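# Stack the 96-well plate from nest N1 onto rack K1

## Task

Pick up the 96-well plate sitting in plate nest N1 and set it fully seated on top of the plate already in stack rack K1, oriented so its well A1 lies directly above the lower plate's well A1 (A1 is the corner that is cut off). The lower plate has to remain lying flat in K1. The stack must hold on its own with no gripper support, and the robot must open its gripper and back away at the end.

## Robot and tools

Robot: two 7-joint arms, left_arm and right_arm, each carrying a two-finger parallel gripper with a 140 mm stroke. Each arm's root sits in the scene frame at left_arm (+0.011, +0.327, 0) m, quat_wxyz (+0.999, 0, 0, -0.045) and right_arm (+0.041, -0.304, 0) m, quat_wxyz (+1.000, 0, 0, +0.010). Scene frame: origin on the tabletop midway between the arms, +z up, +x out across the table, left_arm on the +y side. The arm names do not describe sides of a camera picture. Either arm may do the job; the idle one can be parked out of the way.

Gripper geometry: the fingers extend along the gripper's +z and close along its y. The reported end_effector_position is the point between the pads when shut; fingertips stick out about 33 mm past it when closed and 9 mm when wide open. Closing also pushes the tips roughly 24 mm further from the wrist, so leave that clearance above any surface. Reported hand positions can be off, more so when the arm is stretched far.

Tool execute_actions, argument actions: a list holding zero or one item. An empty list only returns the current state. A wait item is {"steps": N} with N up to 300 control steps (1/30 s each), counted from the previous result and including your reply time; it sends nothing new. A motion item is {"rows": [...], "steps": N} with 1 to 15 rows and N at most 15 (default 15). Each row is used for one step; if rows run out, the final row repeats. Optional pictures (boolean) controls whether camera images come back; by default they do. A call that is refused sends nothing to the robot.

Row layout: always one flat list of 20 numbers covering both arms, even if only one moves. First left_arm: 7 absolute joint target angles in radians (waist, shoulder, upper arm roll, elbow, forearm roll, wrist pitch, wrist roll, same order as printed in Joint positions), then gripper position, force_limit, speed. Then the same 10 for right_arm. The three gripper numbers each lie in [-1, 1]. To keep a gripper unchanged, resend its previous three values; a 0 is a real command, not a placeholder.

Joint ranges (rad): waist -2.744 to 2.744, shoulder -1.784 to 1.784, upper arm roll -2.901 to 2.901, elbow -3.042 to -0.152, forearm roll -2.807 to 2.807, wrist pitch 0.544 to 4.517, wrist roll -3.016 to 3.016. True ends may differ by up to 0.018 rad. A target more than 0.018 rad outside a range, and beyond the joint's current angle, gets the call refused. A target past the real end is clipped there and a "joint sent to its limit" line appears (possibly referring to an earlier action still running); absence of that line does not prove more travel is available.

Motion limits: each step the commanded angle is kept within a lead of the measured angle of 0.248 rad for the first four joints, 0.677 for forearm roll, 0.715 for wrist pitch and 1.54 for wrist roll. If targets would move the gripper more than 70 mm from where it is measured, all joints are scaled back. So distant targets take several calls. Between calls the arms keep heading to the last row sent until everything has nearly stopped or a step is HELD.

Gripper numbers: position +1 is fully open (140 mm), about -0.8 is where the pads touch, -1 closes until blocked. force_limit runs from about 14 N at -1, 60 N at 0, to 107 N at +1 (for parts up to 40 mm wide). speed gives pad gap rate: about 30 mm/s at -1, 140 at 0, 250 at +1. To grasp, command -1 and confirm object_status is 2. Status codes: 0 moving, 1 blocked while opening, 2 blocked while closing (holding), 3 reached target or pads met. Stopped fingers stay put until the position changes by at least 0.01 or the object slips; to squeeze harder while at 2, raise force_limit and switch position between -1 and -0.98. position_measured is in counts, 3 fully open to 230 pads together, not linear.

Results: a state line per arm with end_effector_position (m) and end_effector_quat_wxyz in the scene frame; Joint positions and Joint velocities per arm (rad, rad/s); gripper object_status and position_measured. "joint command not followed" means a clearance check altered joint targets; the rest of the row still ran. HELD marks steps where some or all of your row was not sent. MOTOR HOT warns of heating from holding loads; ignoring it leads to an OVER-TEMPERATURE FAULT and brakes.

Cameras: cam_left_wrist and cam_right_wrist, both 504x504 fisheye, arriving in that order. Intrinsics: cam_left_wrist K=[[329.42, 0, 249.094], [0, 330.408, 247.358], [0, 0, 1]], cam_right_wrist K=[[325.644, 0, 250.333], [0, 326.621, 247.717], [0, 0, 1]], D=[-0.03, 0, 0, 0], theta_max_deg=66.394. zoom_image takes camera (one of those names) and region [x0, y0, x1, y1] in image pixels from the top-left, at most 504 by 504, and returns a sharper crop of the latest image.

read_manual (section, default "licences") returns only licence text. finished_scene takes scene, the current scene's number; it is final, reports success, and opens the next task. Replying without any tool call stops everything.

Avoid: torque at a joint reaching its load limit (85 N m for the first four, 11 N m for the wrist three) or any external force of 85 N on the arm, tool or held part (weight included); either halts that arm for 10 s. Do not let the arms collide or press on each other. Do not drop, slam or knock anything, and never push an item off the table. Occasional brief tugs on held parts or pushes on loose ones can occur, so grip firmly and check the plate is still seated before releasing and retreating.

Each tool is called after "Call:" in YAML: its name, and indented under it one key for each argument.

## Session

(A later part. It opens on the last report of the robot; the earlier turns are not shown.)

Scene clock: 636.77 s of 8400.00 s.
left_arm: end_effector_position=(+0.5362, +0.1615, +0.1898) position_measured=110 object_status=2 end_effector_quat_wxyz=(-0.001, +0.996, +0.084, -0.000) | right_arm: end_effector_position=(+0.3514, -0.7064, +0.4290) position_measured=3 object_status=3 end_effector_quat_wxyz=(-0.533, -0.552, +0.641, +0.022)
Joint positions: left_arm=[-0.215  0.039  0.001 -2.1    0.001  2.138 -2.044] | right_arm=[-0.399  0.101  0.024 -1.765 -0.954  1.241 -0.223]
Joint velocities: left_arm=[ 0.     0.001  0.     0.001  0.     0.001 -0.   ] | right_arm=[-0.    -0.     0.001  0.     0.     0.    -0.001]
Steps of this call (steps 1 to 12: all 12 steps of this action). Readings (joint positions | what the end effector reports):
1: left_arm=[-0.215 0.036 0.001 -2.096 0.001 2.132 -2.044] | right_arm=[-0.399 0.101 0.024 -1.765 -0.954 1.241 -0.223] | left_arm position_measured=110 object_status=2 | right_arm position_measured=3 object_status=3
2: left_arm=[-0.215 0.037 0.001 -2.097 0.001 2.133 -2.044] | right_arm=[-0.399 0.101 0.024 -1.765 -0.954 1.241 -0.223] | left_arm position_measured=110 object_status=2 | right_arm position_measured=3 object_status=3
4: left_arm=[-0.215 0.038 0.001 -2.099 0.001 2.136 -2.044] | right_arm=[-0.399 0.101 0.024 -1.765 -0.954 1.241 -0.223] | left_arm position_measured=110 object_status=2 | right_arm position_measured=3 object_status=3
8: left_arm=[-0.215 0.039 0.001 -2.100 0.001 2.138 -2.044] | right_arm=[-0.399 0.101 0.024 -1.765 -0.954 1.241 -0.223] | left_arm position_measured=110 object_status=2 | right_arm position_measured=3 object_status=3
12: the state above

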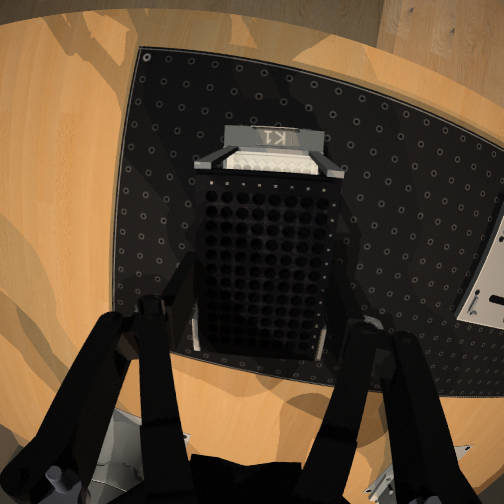

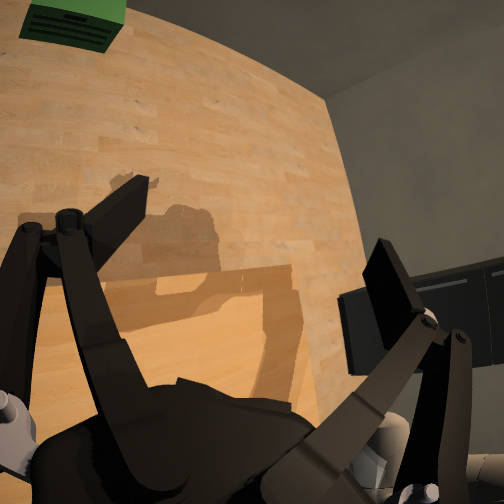

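Call:
execute_actions:
  actions:
    - {"rows":[[-0.2141,0.03997,0,-2.10154,0.001,2.14105,-2.037,-1,0,-0.6,-0.4,0.1,0.025,-1.765,-0.954,1.24,-0.223,1,0,0],[-0.2141,0.04033,0,-2.10196,0.001,2.14105,-2.037,-1,0,-0.6,-0.4,0.1,0.025,-1.765,-0.954,1.24,-0.223,1,0,0],[-0.2141,0.04091,0,-2.10264,0.001,2.14243,-2.037,-1,0,-0.6,-0.4,0.1,0.025,-1.765,-0.954,1.24,-0.223,1,0,0],[-0.2141,0.04171,0,-2.10357,0.001,2.14539,-2.037,-1,0,-0.6,-0.4,0.1,0.025,-1.765,-0.954,1.24,-0.223,1,0,0],[-0.2141,0.04273,0,-2.10473,0.001,2.14876,-2.037,-1,0,-0.6,-0.4,0.1,0.025,-1.765,-0.954,1.24,-0.223,1,0,0],[-0.2141,0.04396,0,-2.10612,0.001,2.15256,-2.037,-1,0,-0.6,-0.4,0.1,0.025,-1.765,-0.954,1.24,-0.223,1,0,0],[-0.2141,0.04539,0,-2.10771,0.001,2.15663,-2.037,-1,0,-0.6,-0.4,0.1,0.025,-1.765,-0.954,1.24,-0.223,1,0,0],[-0.2141,0.04702,0,-2.10950,0.001,2.16115,-2.037,-1,0,-0.6,-0.4,0.1,0.025,-1.765,-0.954,1.24,-0.223,1,0,0],[-0.2141,0.04884,0,-2.11146,0.001,2.16589,-2.037,-1,0,-0.6,-0.4,0.1,0.025,-1.765,-0.954,1.24,-0.223,1,0,0],[-0.2141,0.05085,0,-2.11359,0.001,2.17097,-2.037,-1,0,-0.6,-0.4,0.1,0.025,-1.765,-0.954,1.24,-0.223,1,0,0],[-0.2141,0.05305,0,-2.11586,0.001,2.17640,-2.037,-1,0,-0.6,-0.4,0.1,0.025,-1.765,-0.954,1.24,-0.223,1,0,0],[-0.2141,0.05543,0,-2.11826,0.001,2.18204,-2.037,-1,0,-0.6,-0.4,0.1,0.025,-1.765,-0.954,1.24,-0.223,1,0,0],[-0.2141,0.05798,0,-2.12077,0.001,2.18788,-2.037,-1,0,-0.6,-0.4,0.1,0.025,-1.765,-0.954,1.24,-0.223,1,0,0],[-0.2141,0.06071,0,-2.12339,0.001,2.19409,-2.037,-1,0,-0.6,-0.4,0.1,0.025,-1.765,-0.954,1.24,-0.223,1,0,0],[-0.2141,0.06360,0,-2.12609,0.001,2.20031,-2.037,-1,0,-0.6,-0.4,0.1,0.025,-1.765,-0.954,1.24,-0.223,1,0,0]],"steps":15}
  pictures: false

Call:
execute_actions:
  actions:
    - {"rows":[[-0.2141,0.06665,0,-2.12885,0.001,2.20685,-2.037,-1,0,-0.6,-0.4,0.1,0.025,-1.765,-0.954,1.24,-0.223,1,0,0],[-0.2141,0.06986,0,-2.13167,0.001,2.21352,-2.037,-1,0,-0.6,-0.4,0.1,0.025,-1.765,-0.954,1.24,-0.223,1,0,0],[-0.2141,0.07321,0,-2.13453,0.001,2.22033,-2.037,-1,0,-0.6,-0.4,0.1,0.025,-1.765,-0.954,1.24,-0.223,1,0,0],[-0.2141,0.07671,0,-2.13742,0.001,2.22726,-2.037,-1,0,-0.6,-0.4,0.1,0.025,-1.765,-0.954,1.24,-0.223,1,0,0],[-0.2141,0.08034,0,-2.14032,0.001,2.23430,-2.037,-1,0,-0.6,-0.4,0.1,0.025,-1.765,-0.954,1.24,-0.223,1,0,0],[-0.2141,0.08410,0,-2.14323,0.001,2.24142,-2.037,-1,0,-0.6,-0.4,0.1,0.025,-1.765,-0.954,1.24,-0.223,1,0,0],[-0.2141,0.08798,0,-2.14612,0.001,2.24855,-2.037,-1,0,-0.6,-0.4,0.1,0.025,-1.765,-0.954,1.24,-0.223,1,0,0],[-0.2141,0.09196,0,-2.14899,0.001,2.25577,-2.037,-1,0,-0.6,-0.4,0.1,0.025,-1.765,-0.954,1.24,-0.223,1,0,0],[-0.2141,0.09605,0,-2.15183,0.001,2.26306,-2.037,-1,0,-0.6,-0.4,0.1,0.025,-1.765,-0.954,1.24,-0.223,1,0,0],[-0.2141,0.10023,0,-2.15463,0.001,2.27027,-2.037,-1,0,-0.6,-0.4,0.1,0.025,-1.765,-0.954,1.24,-0.223,1,0,0],[-0.2141,0.10449,0,-2.15738,0.001,2.27750,-2.037,-1,0,-0.6,-0.4,0.1,0.025,-1.765,-0.954,1.24,-0.223,1,0,0],[-0.2141,0.10882,0,-2.16006,0.001,2.28469,-2.037,-1,0,-0.6,-0.4,0.1,0.025,-1.765,-0.954,1.24,-0.223,1,0,0],[-0.2141,0.11321,0,-2.16268,0.001,2.29183,-2.037,-1,0,-0.6,-0.4,0.1,0.025,-1.765,-0.954,1.24,-0.223,1,0,0],[-0.2141,0.11764,0,-2.16523,0.001,2.29890,-2.037,-1,0,-0.6,-0.4,0.1,0.025,-1.765,-0.954,1.24,-0.223,1,0,0],[-0.2141,0.12210,0,-2.16769,0.001,2.30581,-2.037,-1,0,-0.6,-0.4,0.1,0.025,-1.765,-0.954,1.24,-0.223,1,0,0]],"steps":15}
  pictures: false

Call:
execute_actions:
  actions:
    - {"rows":[[-0.2141,0.12658,0,-2.17008,0.001,2.31270,-2.037,-1,0,-0.6,-0.4,0.1,0.025,-1.765,-0.954,1.24,-0.223,1,0,0],[-0.2141,0.13106,0,-2.17236,0.001,2.31942,-2.037,-1,0,-0.6,-0.4,0.1,0.025,-1.765,-0.954,1.24,-0.223,1,0,0],[-0.2141,0.13553,0,-2.17456,0.001,2.32598,-2.037,-1,0,-0.6,-0.4,0.1,0.025,-1.765,-0.954,1.24,-0.223,1,0,0],[-0.2141,0.13998,0,-2.17666,0.001,2.33236,-2.037,-1,0,-0.6,-0.4,0.1,0.025,-1.765,-0.954,1.24,-0.223,1,0,0],[-0.2141,0.14438,0,-2.17865,0.001,2.33860,-2.037,-1,0,-0.6,-0.4,0.1,0.025,-1.765,-0.954,1.24,-0.223,1,0,0],[-0.2141,0.14872,0,-2.18055,0.001,2.34458,-2.037,-1,0,-0.6,-0.4,0.1,0.025,-1.765,-0.954,1.24,-0.223,1,0,0],[-0.2141,0.15299,0,-2.18234,0.001,2.35033,-2.037,-1,0,-0.6,-0.4,0.1,0.025,-1.765,-0.954,1.24,-0.223,1,0,0],[-0.2141,0.15716,0,-2.18402,0.001,2.35592,-2.037,-1,0,-0.6,-0.4,0.1,0.025,-1.765,-0.954,1.24,-0.223,1,0,0],[-0.2141,0.16122,0,-2.18560,0.001,2.36116,-2.037,-1,0,-0.6,-0.4,0.1,0.025,-1.765,-0.954,1.24,-0.223,1,0,0],[-0.2141,0.16515,0,-2.18707,0.001,2.36620,-2.037,-1,0,-0.6,-0.4,0.1,0.025,-1.765,-0.954,1.24,-0.223,1,0,0],[-0.2141,0.16893,0,-2.18844,0.001,2.37084,-2.037,-1,0,-0.6,-0.4,0.1,0.025,-1.765,-0.954,1.24,-0.223,1,0,0],[-0.2141,0.17255,0,-2.18970,0.001,2.37525,-2.037,-1,0,-0.6,-0.4,0.1,0.025,-1.765,-0.954,1.24,-0.223,1,0,0],[-0.2141,0.17598,0,-2.19086,0.001,2.37933,-2.037,-1,0,-0.6,-0.4,0.1,0.025,-1.765,-0.954,1.24,-0.223,1,0,0],[-0.2141,0.17921,0,-2.19192,0.001,2.38304,-2.037,-1,0,-0.6,-0.4,0.1,0.025,-1.765,-0.954,1.24,-0.223,1,0,0],[-0.2141,0.18222,0,-2.19287,0.001,2.38639,-2.037,-1,0,-0.6,-0.4,0.1,0.025,-1.765,-0.954,1.24,-0.223,1,0,0]],"steps":15}
  pictures: false

Call:
execute_actions:
  actions:
    - {"rows":[[-0.2141,0.18499,0,-2.19373,0.001,2.38933,-2.037,-1,0,-0.6,-0.4,0.1,0.025,-1.765,-0.954,1.24,-0.223,1,0,0],[-0.2141,0.18750,0,-2.19448,0.001,2.39187,-2.037,-1,0,-0.6,-0.4,0.1,0.025,-1.765,-0.954,1.24,-0.223,1,0,0],[-0.2141,0.18973,0,-2.19513,0.001,2.39407,-2.037,-1,0,-0.6,-0.4,0.1,0.025,-1.765,-0.954,1.24,-0.223,1,0,0],[-0.2141,0.19166,0,-2.19568,0.001,2.39578,-2.037,-1,0,-0.6,-0.4,0.1,0.025,-1.765,-0.954,1.24,-0.223,1,0,0],[-0.2141,0.19328,0,-2.19614,0.001,2.39702,-2.037,-1,0,-0.6,-0.4,0.1,0.025,-1.765,-0.954,1.24,-0.223,1,0,0],[-0.2141,0.19458,0,-2.19650,0.001,2.39778,-2.037,-1,0,-0.6,-0.4,0.1,0.025,-1.765,-0.954,1.24,-0.223,1,0,0],[-0.2141,0.19551,0,-2.19676,0.001,2.39814,-2.037,-1,0,-0.6,-0.4,0.1,0.025,-1.765,-0.954,1.24,-0.223,1,0,0],[-0.2141,0.19609,0,-2.19691,0.001,2.39789,-2.037,-1,0,-0.6,-0.4,0.1,0.025,-1.765,-0.954,1.24,-0.223,1,0,0],[-0.2141,0.19629,0,-2.19697,0.001,2.39720,-2.037,-1,0,-0.6,-0.4,0.1,0.025,-1.765,-0.954,1.24,-0.223,1,0,0],[-0.2141,0.19629,0,-2.19697,0.001,2.39591,-2.037,-1,0,-0.6,-0.4,0.1,0.025,-1.765,-0.954,1.24,-0.223,1,0,0],[-0.2141,0.19629,0,-2.19697,0.001,2.39410,-2.037,-1,0,-0.6,-0.4,0.1,0.025,-1.765,-0.954,1.24,-0.223,1,0,0],[-0.2141,0.19629,0,-2.19697,0.001,2.39302,-2.037,-1,0,-0.6,-0.4,0.1,0.025,-1.765,-0.954,1.24,-0.223,1,0,0]],"steps":15}

Call:
zoom_image:
  camera: "cam_left_wrist"
  region: [180, 130, 360, 230]

Scene clock: 757.27 s of 8400.00 s.
left_arm: end_effector_position=(+0.5364, +0.1615, +0.1752) position_measured=110 object_status=2 end_effector_quat_wxyz=(-0.001, +0.996, +0.084, -0.000) | right_arm: end_effector_position=(+0.3514, -0.7064, +0.4290) position_measured=3 object_status=3 end_effector_quat_wxyz=(-0.533, -0.552, +0.641, +0.022)
Joint positions: left_arm=[-0.215  0.056  0.001 -2.118  0.001  2.174 -2.044] | right_arm=[-0.399  0.101  0.024 -1.765 -0.954  1.241 -0.223]
Joint velocities: left_arm=[ 0.001  0.08  -0.    -0.074  0.002  0.143  0.001] | right_arm=[-0.001 -0.002 -0.001 -0.001  0.     0.    -0.   ]
Steps of this call (steps 1 to 15: the robot went on to your last target; steps 16 to 90: nothing new was sent; then 117.00 s passed at rest; steps 91 to 105: all 15 steps of this action). Readings (joint positions | what the end effector reports):
91: left_arm=[-0.215 0.039 0.001 -2.100 0.001 2.138 -2.044] | right_arm=[-0.399 0.101 0.024 -1.765 -0.954 1.241 -0.223] | left_arm position_measured=110 object_status=2 | right_arm position_measured=3 object_status=3
92: left_arm=[-0.215 0.039 0.001 -2.100 0.001 2.138 -2.044] | right_arm=[-0.399 0.101 0.024 -1.765 -0.954 1.241 -0.223] | left_arm position_measured=110 object_status=2 | right_arm position_measured=3 object_status=3
94: left_arm=[-0.215 0.039 0.001 -2.101 0.001 2.139 -2.044] | right_arm=[-0.399 0.101 0.024 -1.765 -0.954 1.241 -0.223] | left_arm position_measured=110 object_status=2 | right_arm position_measured=3 object_status=3
98: left_arm=[-0.215 0.042 0.001 -2.104 0.001 2.146 -2.044] | right_arm=[-0.399 0.101 0.024 -1.765 -0.954 1.241 -0.223] | left_arm position_measured=110 object_status=2 | right_arm position_measured=3 object_status=3
105: the state above

Scene clock: 757.77 s of 8400.00 s.
left_arm: end_effector_position=(+0.5369, +0.1614, +0.1348) position_measured=110 object_status=2 end_effector_quat_wxyz=(-0.001, +0.996, +0.084, -0.001) | right_arm: end_effector_position=(+0.3514, -0.7064, +0.4290) position_measured=3 object_status=3 end_effector_quat_wxyz=(-0.533, -0.552, +0.641, +0.022)
Joint positions: left_arm=[-0.215  0.111  0.001 -2.16   0.001  2.269 -2.043] | right_arm=[-0.399  0.101  0.024 -1.765 -0.954  1.241 -0.223]
Joint velocities: left_arm=[-0.     0.132 -0.001 -0.078 -0.     0.199 -0.   ] | right_arm=[-0.001  0.    -0.    -0.    -0.    -0.     0.   ]
Steps of this call (steps 1 to 15: all 15 steps of this action). Readings (joint positions | what the end effector reports):
1: left_arm=[-0.215 0.059 0.001 -2.121 0.001 2.179 -2.044] | right_arm=[-0.399 0.101 0.024 -1.765 -0.954 1.241 -0.223] | left_arm position_measured=110 object_status=2 | right_arm position_measured=3 object_status=3
2: left_arm=[-0.215 0.062 0.001 -2.124 0.001 2.184 -2.044] | right_arm=[-0.399 0.101 0.024 -1.765 -0.954 1.241 -0.223] | left_arm position_measured=110 object_status=2 | right_arm position_measured=3 object_status=3
4: left_arm=[-0.215 0.068 0.001 -2.129 0.001 2.196 -2.044] | right_arm=[-0.399 0.101 0.024 -1.765 -0.954 1.241 -0.223] | left_arm position_measured=110 object_status=2 | right_arm position_measured=3 object_status=3
8: left_arm=[-0.215 0.082 0.001 -2.141 0.001 2.221 -2.044] | right_arm=[-0.399 0.101 0.024 -1.765 -0.954 1.241 -0.223] | left_arm position_measured=110 object_status=2 | right_arm position_measured=3 object_status=3
15: the state above

Scene clock: 758.27 s of 8400.00 s.
left_arm: end_effector_position=(+0.5374, +0.1614, +0.0959) position_measured=110 object_status=2 end_effector_quat_wxyz=(-0.001, +0.997, +0.084, -0.001) | right_arm: end_effector_position=(+0.3514, -0.7064, +0.4290) position_measured=3 object_status=3 end_effector_quat_wxyz=(-0.533, -0.552, +0.641, +0.022)
Joint positions: left_arm=[-0.215  0.174  0.001 -2.189  0.001  2.361 -2.043] | right_arm=[-0.399  0.101  0.024 -1.765 -0.954  1.241 -0.223]
Joint velocities: left_arm=[-0.     0.102  0.001 -0.036  0.     0.133  0.001] | right_arm=[-0.001  0.    -0.     0.001  0.    -0.001 -0.   ]
Steps of this call (steps 1 to 15: all 15 steps of this action). Readings (joint positions | what the end effector reports):
1: left_arm=[-0.215 0.115 0.001 -2.163 0.001 2.276 -2.043] | right_arm=[-0.399 0.101 0.024 -1.765 -0.954 1.241 -0.223] | left_arm position_measured=110 object_status=2 | right_arm position_measured=3 object_status=3
2: left_arm=[-0.215 0.120 0.001 -2.165 0.001 2.283 -2.043] | right_arm=[-0.399 0.101 0.024 -1.765 -0.954 1.241 -0.223] | left_arm position_measured=110 object_status=2 | right_arm position_measured=3 object_status=3
4: left_arm=[-0.215 0.129 0.001 -2.170 0.001 2.297 -2.043] | right_arm=[-0.399 0.101 0.024 -1.765 -0.954 1.241 -0.223] | left_arm position_measured=110 object_status=2 | right_arm position_measured=3 object_status=3
8: left_arm=[-0.215 0.147 0.001 -2.178 0.001 2.323 -2.043] | right_arm=[-0.399 0.101 0.024 -1.765 -0.954 1.241 -0.223] | left_arm position_measured=110 object_status=2 | right_arm position_measured=3 object_status=3
15: the state above

Scene clock: 758.77 s of 8400.00 s.
left_arm: end_effector_position=(+0.5376, +0.1614, +0.0850) position_measured=110 object_status=2 end_effector_quat_wxyz=(-0.001, +0.997, +0.084, -0.001) | right_arm: end_effector_position=(+0.3514, -0.7064, +0.4290) position_measured=3 object_status=3 end_effector_quat_wxyz=(-0.533, -0.552, +0.641, +0.022)
Joint positions: left_arm=[-0.215  0.193  0.001 -2.195  0.001  2.386 -2.043] | right_arm=[-0.399  0.101  0.024 -1.765 -0.954  1.241 -0.223]
Joint velocities: left_arm=[ 0.     0.     0.     0.001  0.001 -0.001  0.001] | right_arm=[-0.001  0.001 -0.001 -0.     0.     0.    -0.001]
Steps of this call (steps 1 to 15: all 15 steps of this action). Readings (joint positions | what the end effector reports):
1: left_arm=[-0.215 0.177 0.001 -2.190 0.001 2.365 -2.043] | right_arm=[-0.399 0.101 0.024 -1.765 -0.954 1.241 -0.223] | left_arm position_measured=110 object_status=2 | right_arm position_measured=3 object_status=3
2: left_arm=[-0.215 0.180 0.001 -2.191 0.001 2.369 -2.043] | right_arm=[-0.399 0.101 0.024 -1.765 -0.954 1.241 -0.223] | left_arm position_measured=110 object_status=2 | right_arm position_measured=3 object_status=3
4: left_arm=[-0.215 0.186 0.001 -2.193 0.001 2.376 -2.043] | right_arm=[-0.399 0.101 0.024 -1.765 -0.954 1.241 -0.223] | left_arm position_measured=110 object_status=2 | right_arm position_measured=3 object_status=3
8: left_arm=[-0.215 0.193 0.001 -2.195 0.001 2.386 -2.043] | right_arm=[-0.399 0.101 0.024 -1.765 -0.954 1.241 -0.223] | left_arm position_measured=110 object_status=2 | right_arm position_measured=3 object_status=3
15: the state above

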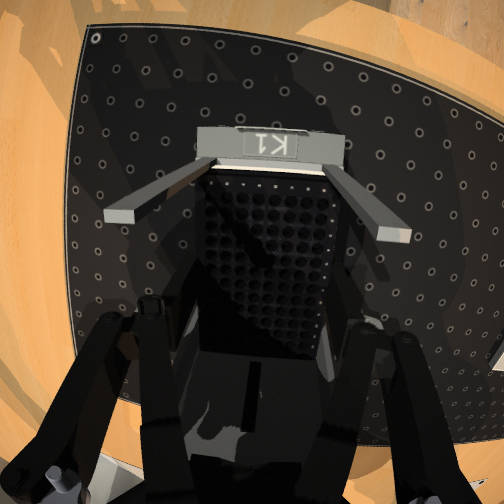

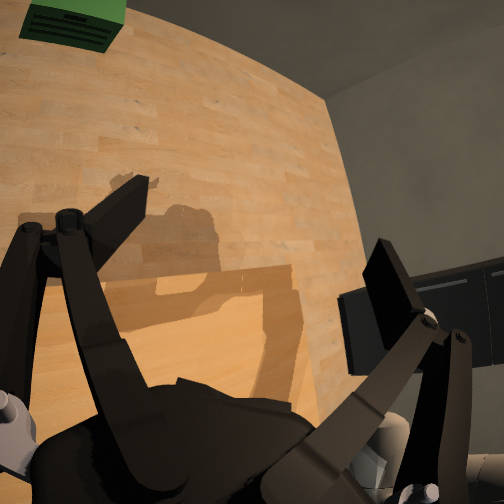

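Region (180, 130, 360, 230) of cam_left_wrist's 504x504 image, scaled by 2.800, with more detail than that image has.

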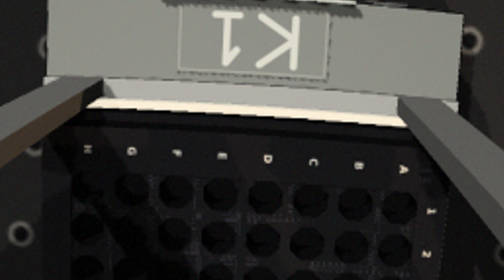

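Call:
zoom_image:
  camera: "cam_left_wrist"
  region: [195, 150, 245, 190]

Call:
zoom_image:
  camera: "cam_left_wrist"
  region: [295, 155, 345, 195]

Region (195, 150, 245, 190) of cam_left_wrist's 504x504 image, scaled by 10.080, with more detail than that image has; it fills the top 403 rows of this view, and the rest is white.

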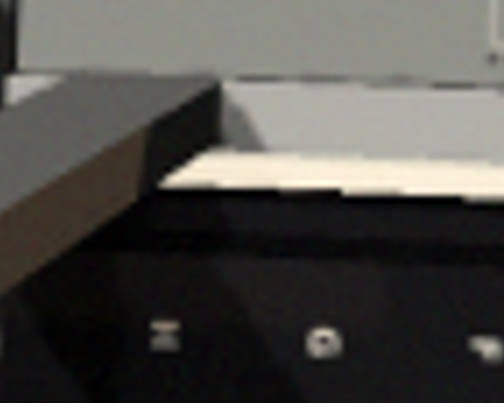

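Region (295, 155, 345, 195) of cam_left_wrist's 504x504 image, scaled by 10.080, with more detail than that image has; it fills the top 403 rows of this view, and the rest is white.

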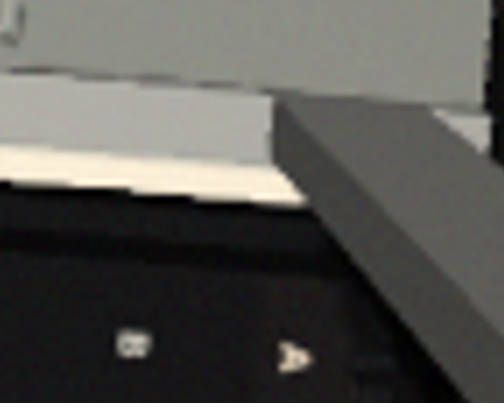

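Call:
execute_actions:
  actions:
    - {"rows":[[-0.2141,0.1955,0,-2.19697,0.001,2.3935,-2.037,-1,0,-0.6,-0.4,0.1,0.025,-1.765,-0.954,1.24,-0.223,1,0,0],[-0.2140,0.1948,0,-2.19697,0.001,2.3945,-2.037,-1,0,-0.6,-0.4,0.1,0.025,-1.765,-0.954,1.24,-0.223,1,0,0],[-0.2139,0.1945,0,-2.19697,0.001,2.3960,-2.037,-1,0,-0.6,-0.4,0.1,0.025,-1.765,-0.954,1.24,-0.223,1,0,0],[-0.2138,0.1945,0,-2.19697,0.001,2.3975,-2.037,-1,0,-0.6,-0.4,0.1,0.025,-1.765,-0.954,1.24,-0.223,1,0,0],[-0.2137,0.1945,0,-2.19697,0.001,2.3990,-2.037,-1,0,-0.6,-0.4,0.1,0.025,-1.765,-0.954,1.24,-0.223,1,0,0],[-0.2136,0.1945,0,-2.19697,0.001,2.4005,-2.037,-1,0,-0.6,-0.4,0.1,0.025,-1.765,-0.954,1.24,-0.223,1,0,0],[-0.2136,0.1945,0,-2.19697,0.001,2.4020,-2.037,-1,0,-0.6,-0.4,0.1,0.025,-1.765,-0.954,1.24,-0.223,1,0,0],[-0.2136,0.1945,0,-2.19697,0.001,2.4020,-2.037,-1,0,-0.6,-0.4,0.1,0.025,-1.765,-0.954,1.24,-0.223,1,0,0],[-0.2136,0.1950,0,-2.19697,0.001,2.4020,-2.037,-1,0,-0.6,-0.4,0.1,0.025,-1.765,-0.954,1.24,-0.223,1,0,0],[-0.2136,0.1960,0,-2.19697,0.001,2.4020,-2.037,-1,0,-0.6,-0.4,0.1,0.025,-1.765,-0.954,1.24,-0.223,1,0,0],[-0.2136,0.1975,0,-2.19697,0.001,2.4020,-2.037,-1,0,-0.6,-0.4,0.1,0.025,-1.765,-0.954,1.24,-0.223,1,0,0],[-0.2136,0.1990,0,-2.19697,0.001,2.4020,-2.037,-1,0,-0.6,-0.4,0.1,0.025,-1.765,-0.954,1.24,-0.223,1,0,0]],"steps":15}

Call:
zoom_image:
  camera: "cam_left_wrist"
  region: [195, 150, 245, 190]

Call:
zoom_image:
  camera: "cam_left_wrist"
  region: [295, 155, 345, 195]

Scene clock: 850.00 s of 8400.00 s.
left_arm: end_effector_position=(+0.5376, +0.1614, +0.0850) position_measured=110 object_status=2 end_effector_quat_wxyz=(-0.001, +0.997, +0.084, -0.000) | right_arm: end_effector_position=(+0.3514, -0.7064, +0.4290) position_measured=3 object_status=3 end_effector_quat_wxyz=(-0.533, -0.552, +0.641, +0.022)
Joint positions: left_arm=[-0.215  0.192  0.001 -2.196  0.001  2.388 -2.043] | right_arm=[-0.399  0.101  0.024 -1.765 -0.954  1.241 -0.223]
Joint velocities: left_arm=[ 0.001 -0.002  0.002  0.002  0.     0.     0.001] | right_arm=[-0.002  0.001 -0.    -0.002 -0.001 -0.     0.001]
Steps of this call (steps 1 to 15: the robot went on to your last target; steps 16 to 90: nothing new was sent; then 87.73 s passed at rest; steps 91 to 105: all 15 steps of this action). Readings (joint positions | what the end effector reports):
91: left_arm=[-0.215 0.193 0.001 -2.195 0.001 2.386 -2.043] | right_arm=[-0.399 0.101 0.024 -1.765 -0.954 1.241 -0.223] | left_arm position_measured=110 object_status=2 | right_arm position_measured=3 object_status=3
92: left_arm=[-0.215 0.193 0.001 -2.195 0.001 2.386 -2.043] | right_arm=[-0.399 0.101 0.024 -1.765 -0.954 1.241 -0.223] | left_arm position_measured=110 object_status=2 | right_arm position_measured=3 object_status=3
94: left_arm=[-0.215 0.193 0.001 -2.195 0.001 2.386 -2.043] | right_arm=[-0.399 0.101 0.024 -1.765 -0.954 1.241 -0.223] | left_arm position_measured=110 object_status=2 | right_arm position_measured=3 object_status=3
98: left_arm=[-0.215 0.192 0.001 -2.196 0.001 2.387 -2.043] | right_arm=[-0.399 0.101 0.024 -1.765 -0.954 1.241 -0.223] | left_arm position_measured=110 object_status=2 | right_arm position_measured=3 object_status=3
105: the state above

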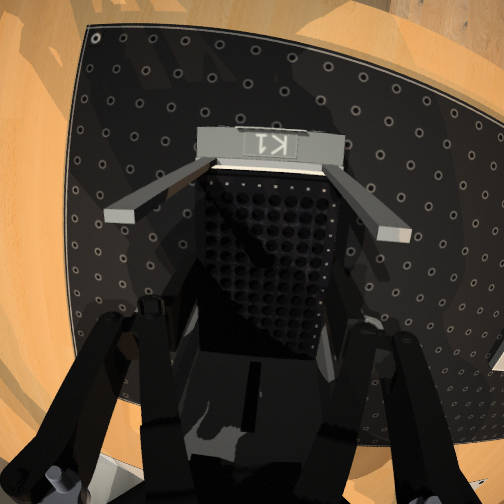

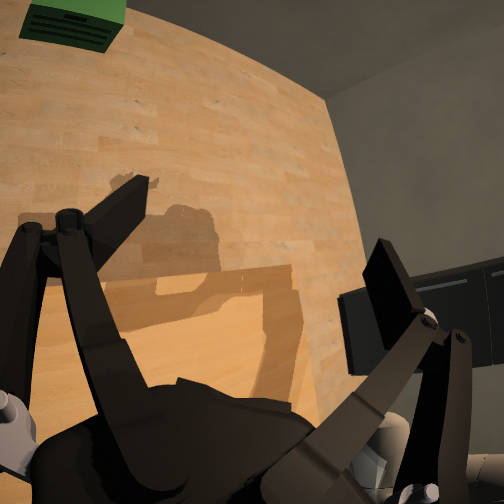

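Region (195, 150, 245, 190) of cam_left_wrist's 504x504 image, scaled by 10.080, with more detail than that image has; it fills the top 403 rows of this view, and the rest is white.

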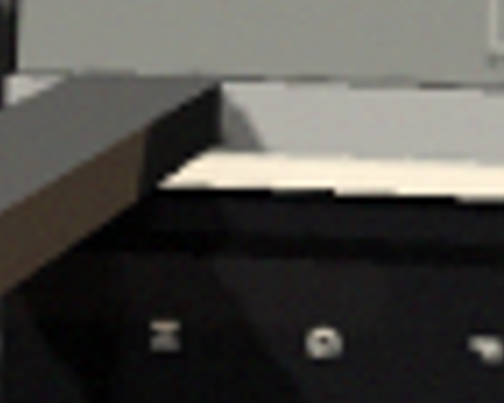

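Region (295, 155, 345, 195) of cam_left_wrist's 504x504 image, scaled by 10.080, with more detail than that image has; it fills the top 403 rows of this view, and the rest is white.

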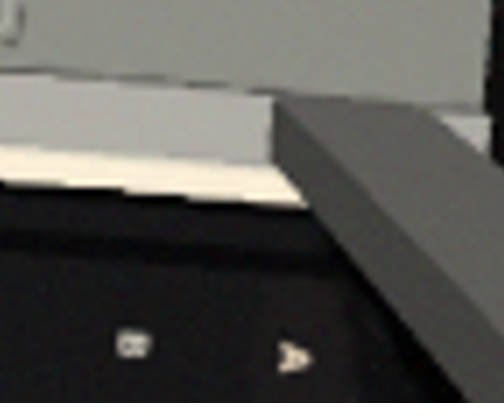

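Call:
zoom_image:
  camera: "cam_left_wrist"
  region: [95, 195, 155, 235]

Call:
zoom_image:
  camera: "cam_left_wrist"
  region: [360, 212, 420, 252]

Region (95, 195, 155, 235) of cam_left_wrist's 504x504 image, scaled by 8.400, with more detail than that image has.

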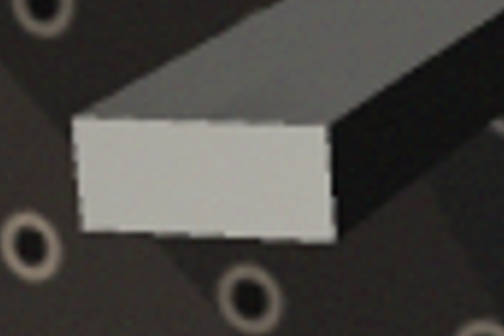

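Region (360, 212, 420, 252) of cam_left_wrist's 504x504 image, scaled by 8.400, with more detail than that image has.

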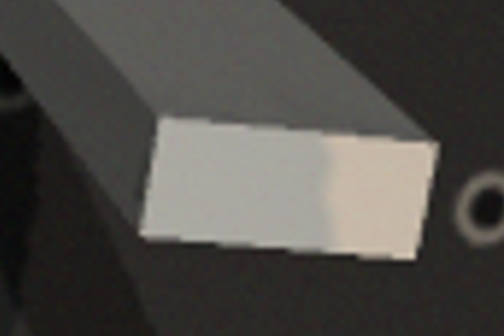

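Call:
execute_actions:
  actions:
    - {"rows":[[-0.2143,0.1965,0,-2.1965,0.001,2.395,-2.040,-1,0,-0.6,-0.4,0.1,0.025,-1.765,-0.954,1.24,-0.223,1,0,0],[-0.2148,0.1940,0,-2.196,0.001,2.389,-2.043,-1,0,-0.6,-0.4,0.1,0.025,-1.765,-0.954,1.24,-0.223,1,0,0],[-0.2148,0.1928,0,-2.196,0.001,2.388,-2.043,-1,0,-0.6,-0.4,0.1,0.025,-1.765,-0.954,1.24,-0.223,1,0,0],[-0.2148,0.1928,0,-2.196,0.001,2.388,-2.043,0.45,0,-0.6,-0.4,0.1,0.025,-1.765,-0.954,1.24,-0.223,1,0,0]],"steps":12}
  pictures: false

Call:
execute_actions:
  actions:
    - {"rows":[[-0.2148,0.19101,0,-2.19386,0.001,2.385,-2.043,0.45,0,-0.6,-0.4,0.1,0.025,-1.765,-0.954,1.24,-0.223,1,0,0],[-0.2148,0.18957,0,-2.19346,0.001,2.385,-2.043,0.45,0,-0.6,-0.4,0.1,0.025,-1.765,-0.954,1.24,-0.223,1,0,0],[-0.2148,0.18725,0,-2.19280,0.001,2.38166,-2.043,0.45,0,-0.6,-0.4,0.1,0.025,-1.765,-0.954,1.24,-0.223,1,0,0],[-0.2148,0.18411,0,-2.19188,0.001,2.37462,-2.043,0.45,0,-0.6,-0.4,0.1,0.025,-1.765,-0.954,1.24,-0.223,1,0,0],[-0.2148,0.18023,0,-2.19070,0.001,2.36674,-2.043,0.45,0,-0.6,-0.4,0.1,0.025,-1.765,-0.954,1.24,-0.223,1,0,0],[-0.2148,0.17566,0,-2.18925,0.001,2.35803,-2.043,0.45,0,-0.6,-0.4,0.1,0.025,-1.765,-0.954,1.24,-0.223,1,0,0],[-0.2148,0.17049,0,-2.18752,0.001,2.34867,-2.043,0.45,0,-0.6,-0.4,0.1,0.025,-1.765,-0.954,1.24,-0.223,1,0,0],[-0.2148,0.16481,0,-2.18553,0.001,2.33852,-2.043,0.45,0,-0.6,-0.4,0.1,0.025,-1.765,-0.954,1.24,-0.223,1,0,0],[-0.2148,0.15866,0,-2.18325,0.001,2.32784,-2.043,0.45,0,-0.6,-0.4,0.1,0.025,-1.765,-0.954,1.24,-0.223,1,0,0],[-0.2148,0.15213,0,-2.18069,0.001,2.31686,-2.043,0.45,0,-0.6,-0.4,0.1,0.025,-1.765,-0.954,1.24,-0.223,1,0,0],[-0.2148,0.14529,0,-2.17783,0.001,2.30516,-2.043,0.45,0,-0.6,-0.4,0.1,0.025,-1.765,-0.954,1.24,-0.223,1,0,0],[-0.2148,0.13820,0,-2.17468,0.001,2.29323,-2.043,0.45,0,-0.6,-0.4,0.1,0.025,-1.765,-0.954,1.24,-0.223,1,0,0],[-0.2148,0.13095,0,-2.17124,0.001,2.28091,-2.043,0.45,0,-0.6,-0.4,0.1,0.025,-1.765,-0.954,1.24,-0.223,1,0,0],[-0.2148,0.12359,0,-2.16751,0.001,2.26835,-2.043,0.45,0,-0.6,-0.4,0.1,0.025,-1.765,-0.954,1.24,-0.223,1,0,0],[-0.2148,0.11617,0,-2.16351,0.001,2.25572,-2.043,0.45,0,-0.6,-0.4,0.1,0.025,-1.765,-0.954,1.24,-0.223,1,0,0]],"steps":15}
  pictures: false

Call:
execute_actions:
  actions:
    - {"rows":[[-0.2148,0.10877,0,-2.15924,0.001,2.24291,-2.043,0.45,0,-0.6,-0.4,0.1,0.025,-1.765,-0.954,1.24,-0.223,1,0,0],[-0.2148,0.10144,0,-2.15474,0.001,2.23007,-2.043,0.45,0,-0.6,-0.4,0.1,0.025,-1.765,-0.954,1.24,-0.223,1,0,0],[-0.2148,0.09424,0,-2.15001,0.001,2.21733,-2.043,0.45,0,-0.6,-0.4,0.1,0.025,-1.765,-0.954,1.24,-0.223,1,0,0],[-0.2148,0.08719,0,-2.14509,0.001,2.20481,-2.043,0.45,0,-0.6,-0.4,0.1,0.025,-1.765,-0.954,1.24,-0.223,1,0,0],[-0.2148,0.08036,0,-2.14001,0.001,2.19245,-2.043,0.45,0,-0.6,-0.4,0.1,0.025,-1.765,-0.954,1.24,-0.223,1,0,0],[-0.2148,0.07377,0,-2.13480,0.001,2.18031,-2.043,0.45,0,-0.6,-0.4,0.1,0.025,-1.765,-0.954,1.24,-0.223,1,0,0],[-0.2148,0.06746,0,-2.12951,0.001,2.16866,-2.043,0.45,0,-0.6,-0.4,0.1,0.025,-1.765,-0.954,1.24,-0.223,1,0,0],[-0.2148,0.06148,0,-2.12419,0.001,2.15733,-2.043,0.45,0,-0.6,-0.4,0.1,0.025,-1.765,-0.954,1.24,-0.223,1,0,0],[-0.2148,0.05584,0,-2.11887,0.001,2.14659,-2.043,0.45,0,-0.6,-0.4,0.1,0.025,-1.765,-0.954,1.24,-0.223,1,0,0],[-0.2148,0.05056,0,-2.11363,0.001,2.13658,-2.043,0.45,0,-0.6,-0.4,0.1,0.025,-1.765,-0.954,1.24,-0.223,1,0,0],[-0.2148,0.04566,0,-2.10851,0.001,2.12708,-2.043,0.45,0,-0.6,-0.4,0.1,0.025,-1.765,-0.954,1.24,-0.223,1,0,0],[-0.2148,0.04117,0,-2.10357,0.001,2.11845,-2.043,0.45,0,-0.6,-0.4,0.1,0.025,-1.765,-0.954,1.24,-0.223,1,0,0],[-0.2130,0.03710,0,-2.09889,0.001,2.11058,-2.043,0.45,0,-0.6,-0.4,0.1,0.025,-1.765,-0.954,1.24,-0.223,1,0,0],[-0.2078,0.03345,0,-2.09452,0.001,2.10369,-2.043,0.45,0,-0.6,-0.4,0.1,0.025,-1.765,-0.954,1.24,-0.223,1,0,0],[-0.1996,0.03024,0,-2.09051,0.001,2.09786,-2.043,0.45,0,-0.6,-0.4,0.1,0.025,-1.765,-0.954,1.24,-0.223,1,0,0]],"steps":15}
  pictures: false

Call:
execute_actions:
  actions:
    - {"rows":[[-0.1888,0.02750,0,-2.08696,0.001,2.09298,-2.043,0.45,0,-0.6,-0.4,0.1,0.025,-1.765,-0.954,1.24,-0.223,1,0,0],[-0.1757,0.02520,0,-2.08392,0.001,2.08920,-2.043,0.45,0,-0.6,-0.4,0.1,0.025,-1.765,-0.954,1.24,-0.223,1,0,0],[-0.1608,0.02339,0,-2.08146,0.001,2.08691,-2.043,0.45,0,-0.6,-0.4,0.1,0.025,-1.765,-0.954,1.24,-0.223,1,0,0],[-0.1444,0.02208,0,-2.07963,0.001,2.08566,-2.043,0.45,0,-0.6,-0.4,0.1,0.025,-1.765,-0.954,1.24,-0.223,1,0,0],[-0.1268,0.02127,0,-2.07849,0.001,2.08599,-2.043,0.45,0,-0.6,-0.4,0.1,0.025,-1.765,-0.954,1.24,-0.223,1,0,0],[-0.1085,0.02100,0,-2.07810,0.001,2.08771,-2.043,0.45,0,-0.6,-0.4,0.1,0.025,-1.765,-0.954,1.24,-0.223,1,0,0],[-0.0898,0.02100,0,-2.07810,0.001,2.09087,-2.043,0.45,0,-0.6,-0.4,0.1,0.025,-1.765,-0.954,1.24,-0.223,1,0,0],[-0.0711,0.02100,0,-2.07810,0.001,2.09573,-2.043,0.45,0,-0.6,-0.4,0.1,0.025,-1.765,-0.954,1.24,-0.223,1,0,0],[-0.0528,0.02100,0,-2.07810,0.001,2.0986,-2.043,0.45,0,-0.6,-0.4,0.1,0.025,-1.765,-0.954,1.24,-0.223,1,0,0],[-0.0352,0.02100,0,-2.07810,0.001,2.0986,-2.043,0.45,0,-0.6,-0.4,0.1,0.025,-1.765,-0.954,1.24,-0.223,1,0,0],[-0.0188,0.02100,0,-2.07810,0.001,2.0986,-2.043,0.45,0,-0.6,-0.4,0.1,0.025,-1.765,-0.954,1.24,-0.223,1,0,0],[-0.0039,0.02100,0,-2.07810,0.001,2.0986,-2.043,0.45,0,-0.6,-0.4,0.1,0.025,-1.765,-0.954,1.24,-0.223,1,0,0],[0.0092,0.02100,0,-2.07810,0.001,2.0986,-2.043,0.45,0,-0.6,-0.4,0.1,0.025,-1.765,-0.954,1.24,-0.223,1,0,0],[0.0200,0.02100,0,-2.07810,0.001,2.0986,-2.043,0.45,0,-0.6,-0.4,0.1,0.025,-1.765,-0.954,1.24,-0.223,1,0,0],[0.0282,0.02100,0,-2.07810,0.001,2.0986,-2.043,0.45,0,-0.6,-0.4,0.1,0.025,-1.765,-0.954,1.24,-0.223,1,0,0]],"steps":15}
  pictures: false

Call:
execute_actions:
  actions:
    - {"rows":[[0.0334,0.02100,0,-2.07810,0.001,2.0986,-2.043,0.45,0,-0.6,-0.4,0.1,0.025,-1.765,-0.954,1.24,-0.223,1,0,0],[0.0352,0.02100,0,-2.07810,0.001,2.0986,-2.043,0.45,0,-0.6,-0.4,0.1,0.025,-1.765,-0.954,1.24,-0.223,1,0,0]],"steps":8}

Scene clock: 970.40 s of 8400.00 s.
left_arm: end_effector_position=(+0.5375, +0.1614, +0.0851) position_measured=79 object_status=0 end_effector_quat_wxyz=(-0.001, +0.997, +0.084, -0.000) | right_arm: end_effector_position=(+0.3514, -0.7064, +0.4290) position_measured=3 object_status=3 end_effector_quat_wxyz=(-0.533, -0.552, +0.641, +0.022)
Joint positions: left_arm=[-0.215  0.192  0.001 -2.196  0.001  2.387 -2.043] | right_arm=[-0.399  0.101  0.024 -1.765 -0.954  1.241 -0.223]
Joint velocities: left_arm=[ 0.     0.001  0.001  0.001  0.001 -0.    -0.   ] | right_arm=[ 0.    -0.     0.    -0.001 -0.001 -0.     0.001]
Steps of this call (steps 1 to 15: the robot went on to your last target; steps 16 to 90: nothing new was sent; then 117.00 s passed at rest; steps 91 to 102: all 12 steps of this action). Readings (joint positions | what the end effector reports):
91: left_arm=[-0.215 0.192 0.001 -2.196 0.001 2.388 -2.043] | right_arm=[-0.399 0.101 0.024 -1.765 -0.954 1.241 -0.223] | left_arm position_measured=110 object_status=2 | right_arm position_measured=3 object_status=3
92: left_arm=[-0.215 0.192 0.001 -2.196 0.001 2.387 -2.043] | right_arm=[-0.399 0.101 0.024 -1.765 -0.954 1.241 -0.223] | left_arm position_measured=110 object_status=2 | right_arm position_measured=3 object_status=3
94: left_arm=[-0.215 0.192 0.001 -2.196 0.001 2.387 -2.043] | right_arm=[-0.399 0.101 0.024 -1.765 -0.954 1.241 -0.223] | left_arm position_measured=110 object_status=0 | right_arm position_measured=3 object_status=3
98: left_arm=[-0.215 0.192 0.001 -2.196 0.001 2.387 -2.043] | right_arm=[-0.399 0.101 0.024 -1.765 -0.954 1.241 -0.223] | left_arm position_measured=95 object_status=0 | right_arm position_measured=3 object_status=3
102: the state above

Scene clock: 970.90 s of 8400.00 s.
left_arm: end_effector_position=(+0.5374, +0.1614, +0.1192) position_measured=72 object_status=3 end_effector_quat_wxyz=(-0.000, +0.997, +0.084, -0.000) | right_arm: end_effector_position=(+0.3514, -0.7064, +0.4290) position_measured=3 object_status=3 end_effector_quat_wxyz=(-0.533, -0.552, +0.641, +0.022)
Joint positions: left_arm=[-0.215  0.135  0.001 -2.174  0.001  2.308 -2.043] | right_arm=[-0.399  0.101  0.024 -1.765 -0.954  1.241 -0.223]
Joint velocities: left_arm=[ 0.001 -0.221 -0.     0.105 -0.001 -0.302 -0.001] | right_arm=[ 0.     0.     0.     0.     0.001 -0.     0.001]
Steps of this call (steps 1 to 15: all 15 steps of this action). Readings (joint positions | what the end effector reports):
1: left_arm=[-0.215 0.192 0.001 -2.196 0.001 2.387 -2.043] | right_arm=[-0.399 0.101 0.024 -1.765 -0.954 1.241 -0.223] | left_arm position_measured=75 object_status=0 | right_arm position_measured=3 object_status=3
2: left_arm=[-0.215 0.192 0.001 -2.196 0.001 2.387 -2.043] | right_arm=[-0.399 0.101 0.024 -1.765 -0.954 1.241 -0.223] | left_arm position_measured=73 object_status=0 | right_arm position_measured=3 object_status=3
4: left_arm=[-0.215 0.191 0.001 -2.196 0.001 2.385 -2.043] | right_arm=[-0.399 0.101 0.024 -1.765 -0.954 1.241 -0.223] | left_arm position_measured=72 object_status=0 | right_arm position_measured=3 object_status=3
8: left_arm=[-0.215 0.179 0.001 -2.192 0.001 2.368 -2.043] | right_arm=[-0.399 0.101 0.024 -1.765 -0.954 1.241 -0.223] | left_arm position_measured=72 object_status=3 | right_arm position_measured=3 object_status=3
15: the state above

Scene clock: 971.40 s of 8400.00 s.
left_arm: end_effector_position=(+0.5373, +0.1625, +0.1894) position_measured=72 object_status=3 end_effector_quat_wxyz=(+0.000, +0.996, +0.085, +0.001) | right_arm: end_effector_position=(+0.3514, -0.7064, +0.4290) position_measured=3 object_status=3 end_effector_quat_wxyz=(-0.533, -0.552, +0.641, +0.022)
Joint positions: left_arm=[-0.212  0.039 -0.    -2.102  0.001  2.143 -2.043] | right_arm=[-0.399  0.101  0.024 -1.765 -0.954  1.241 -0.223]
Joint velocities: left_arm=[ 0.083 -0.124 -0.018  0.135  0.001 -0.251 -0.001] | right_arm=[-0.     0.     0.     0.002  0.001  0.001  0.001]
Steps of this call (steps 1 to 15: all 15 steps of this action). Readings (joint positions | what the end effector reports):
1: left_arm=[-0.215 0.127 0.001 -2.170 0.001 2.297 -2.043] | right_arm=[-0.399 0.101 0.024 -1.765 -0.954 1.241 -0.223] | left_arm position_measured=72 object_status=3 | right_arm position_measured=3 object_status=3
2: left_arm=[-0.215 0.120 0.001 -2.166 0.001 2.286 -2.043] | right_arm=[-0.399 0.101 0.024 -1.765 -0.954 1.241 -0.223] | left_arm position_measured=72 object_status=3 | right_arm position_measured=3 object_status=3
4: left_arm=[-0.215 0.105 0.001 -2.157 0.001 2.263 -2.043] | right_arm=[-0.399 0.101 0.024 -1.765 -0.954 1.241 -0.223] | left_arm position_measured=72 object_status=3 | right_arm position_measured=3 object_status=3
8: left_arm=[-0.215 0.077 0.001 -2.137 0.001 2.216 -2.043] | right_arm=[-0.399 0.101 0.024 -1.765 -0.954 1.241 -0.223] | left_arm position_measured=72 object_status=3 | right_arm position_measured=3 object_status=3
15: the state above

Scene clock: 971.90 s of 8400.00 s.
left_arm: end_effector_position=(+0.5596, +0.2793, +0.2057) position_measured=72 object_status=3 end_effector_quat_wxyz=(-0.000, +0.981, +0.192, +0.001) | right_arm: end_effector_position=(+0.3514, -0.7064, +0.4290) position_measured=3 object_status=3 end_effector_quat_wxyz=(-0.533, -0.552, +0.641, +0.022)
Joint positions: left_arm=[ 0.003  0.021  0.002 -2.08   0.001  2.102 -2.043] | right_arm=[-0.399  0.101  0.024 -1.765 -0.954  1.241 -0.223]
Joint velocities: left_arm=[ 0.365 -0.001  0.035  0.    -0.    -0.003 -0.001] | right_arm=[ 0.     0.001  0.001  0.    -0.    -0.001  0.002]
Steps of this call (steps 1 to 15: all 15 steps of this action). Readings (joint positions | what the end effector reports):
1: left_arm=[-0.207 0.035 -0.001 -2.097 0.001 2.135 -2.043] | right_arm=[-0.399 0.101 0.024 -1.765 -0.954 1.241 -0.223] | left_arm position_measured=72 object_status=3 | right_arm position_measured=3 object_status=3
2: left_arm=[-0.200 0.032 -0.003 -2.093 0.001 2.127 -2.043] | right_arm=[-0.399 0.101 0.024 -1.765 -0.954 1.241 -0.223] | left_arm position_measured=72 object_status=3 | right_arm position_measured=3 object_status=3
4: left_arm=[-0.180 0.027 -0.004 -2.087 0.001 2.115 -2.043] | right_arm=[-0.399 0.101 0.024 -1.765 -0.954 1.241 -0.223] | left_arm position_measured=72 object_status=3 | right_arm position_measured=3 object_status=3
8: left_arm=[-0.115 0.022 -0.004 -2.080 0.001 2.104 -2.043] | right_arm=[-0.399 0.101 0.024 -1.765 -0.954 1.241 -0.223] | left_arm position_measured=72 object_status=3 | right_arm position_measured=3 object_status=3
15: the state above

Scene clock: 972.17 s of 8400.00 s.
left_arm: end_effector_position=(+0.5607, +0.2977, +0.2056) position_measured=72 object_status=3 end_effector_quat_wxyz=(-0.000, +0.978, +0.208, +0.000) | right_arm: end_effector_position=(+0.3514, -0.7064, +0.4290) position_measured=3 object_status=3 end_effector_quat_wxyz=(-0.533, -0.552, +0.641, +0.022)
Joint positions: left_arm=[ 0.035  0.021  0.003 -2.08   0.001  2.102 -2.043] | right_arm=[-0.399  0.101  0.024 -1.765 -0.954  1.241 -0.223]
Joint velocities: left_arm=[ 0.    -0.    -0.018 -0.001  0.    -0.001 -0.   ] | right_arm=[-0.    -0.001 -0.     0.    -0.     0.     0.001]
Steps of this call (steps 1 to 8: all 8 steps of this action). Readings (joint positions | what the end effector reports):
1: left_arm=[0.014 0.021 0.002 -2.080 0.001 2.102 -2.043] | right_arm=[-0.399 0.101 0.024 -1.765 -0.954 1.241 -0.223] | left_arm position_measured=72 object_status=3 | right_arm position_measured=3 object_status=3
2: left_arm=[0.022 0.021 0.003 -2.080 0.001 2.102 -2.043] | right_arm=[-0.399 0.101 0.024 -1.765 -0.954 1.241 -0.223] | left_arm position_measured=72 object_status=3 | right_arm position_measured=3 object_status=3
4: left_arm=[0.032 0.021 0.004 -2.080 0.001 2.102 -2.043] | right_arm=[-0.399 0.101 0.024 -1.765 -0.954 1.241 -0.223] | left_arm position_measured=72 object_status=3 | right_arm position_measured=3 object_status=3
8: the state above

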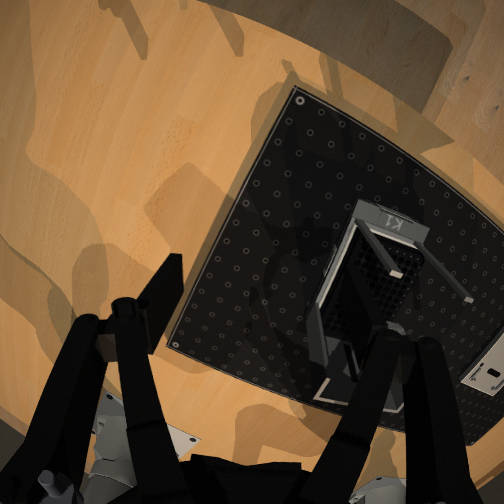

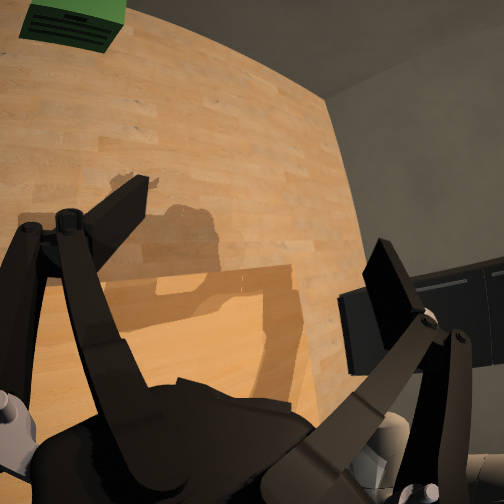

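Call:
zoom_image:
  camera: "cam_left_wrist"
  region: [300, 195, 440, 335]

Call:
zoom_image:
  camera: "cam_left_wrist"
  region: [335, 210, 385, 260]

Region (300, 195, 440, 335) of cam_left_wrist's 504x504 image, scaled by 3.600, with more detail than that image has.

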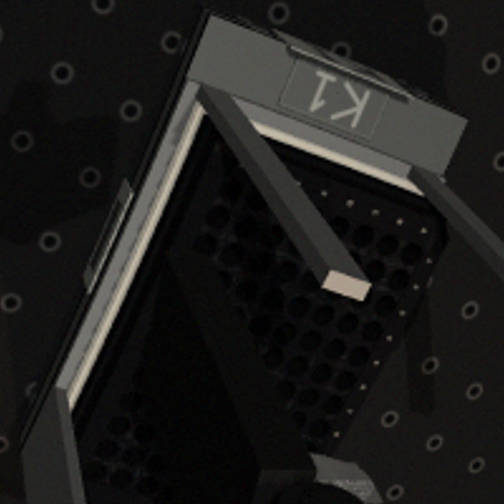

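Region (335, 210, 385, 260) of cam_left_wrist's 504x504 image, scaled by 10.080, with more detail than that image has.

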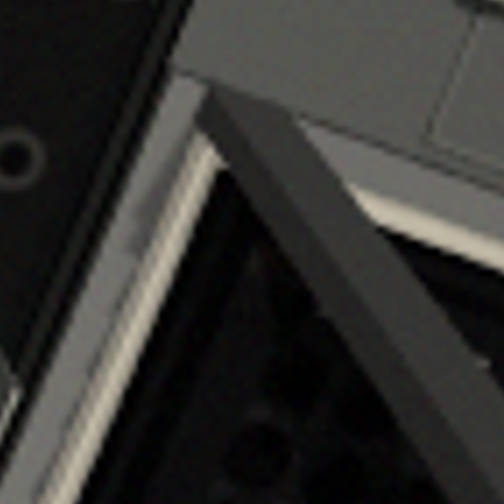

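Call:
finished_scene:
  scene: 2

The scene is finished: the task was done.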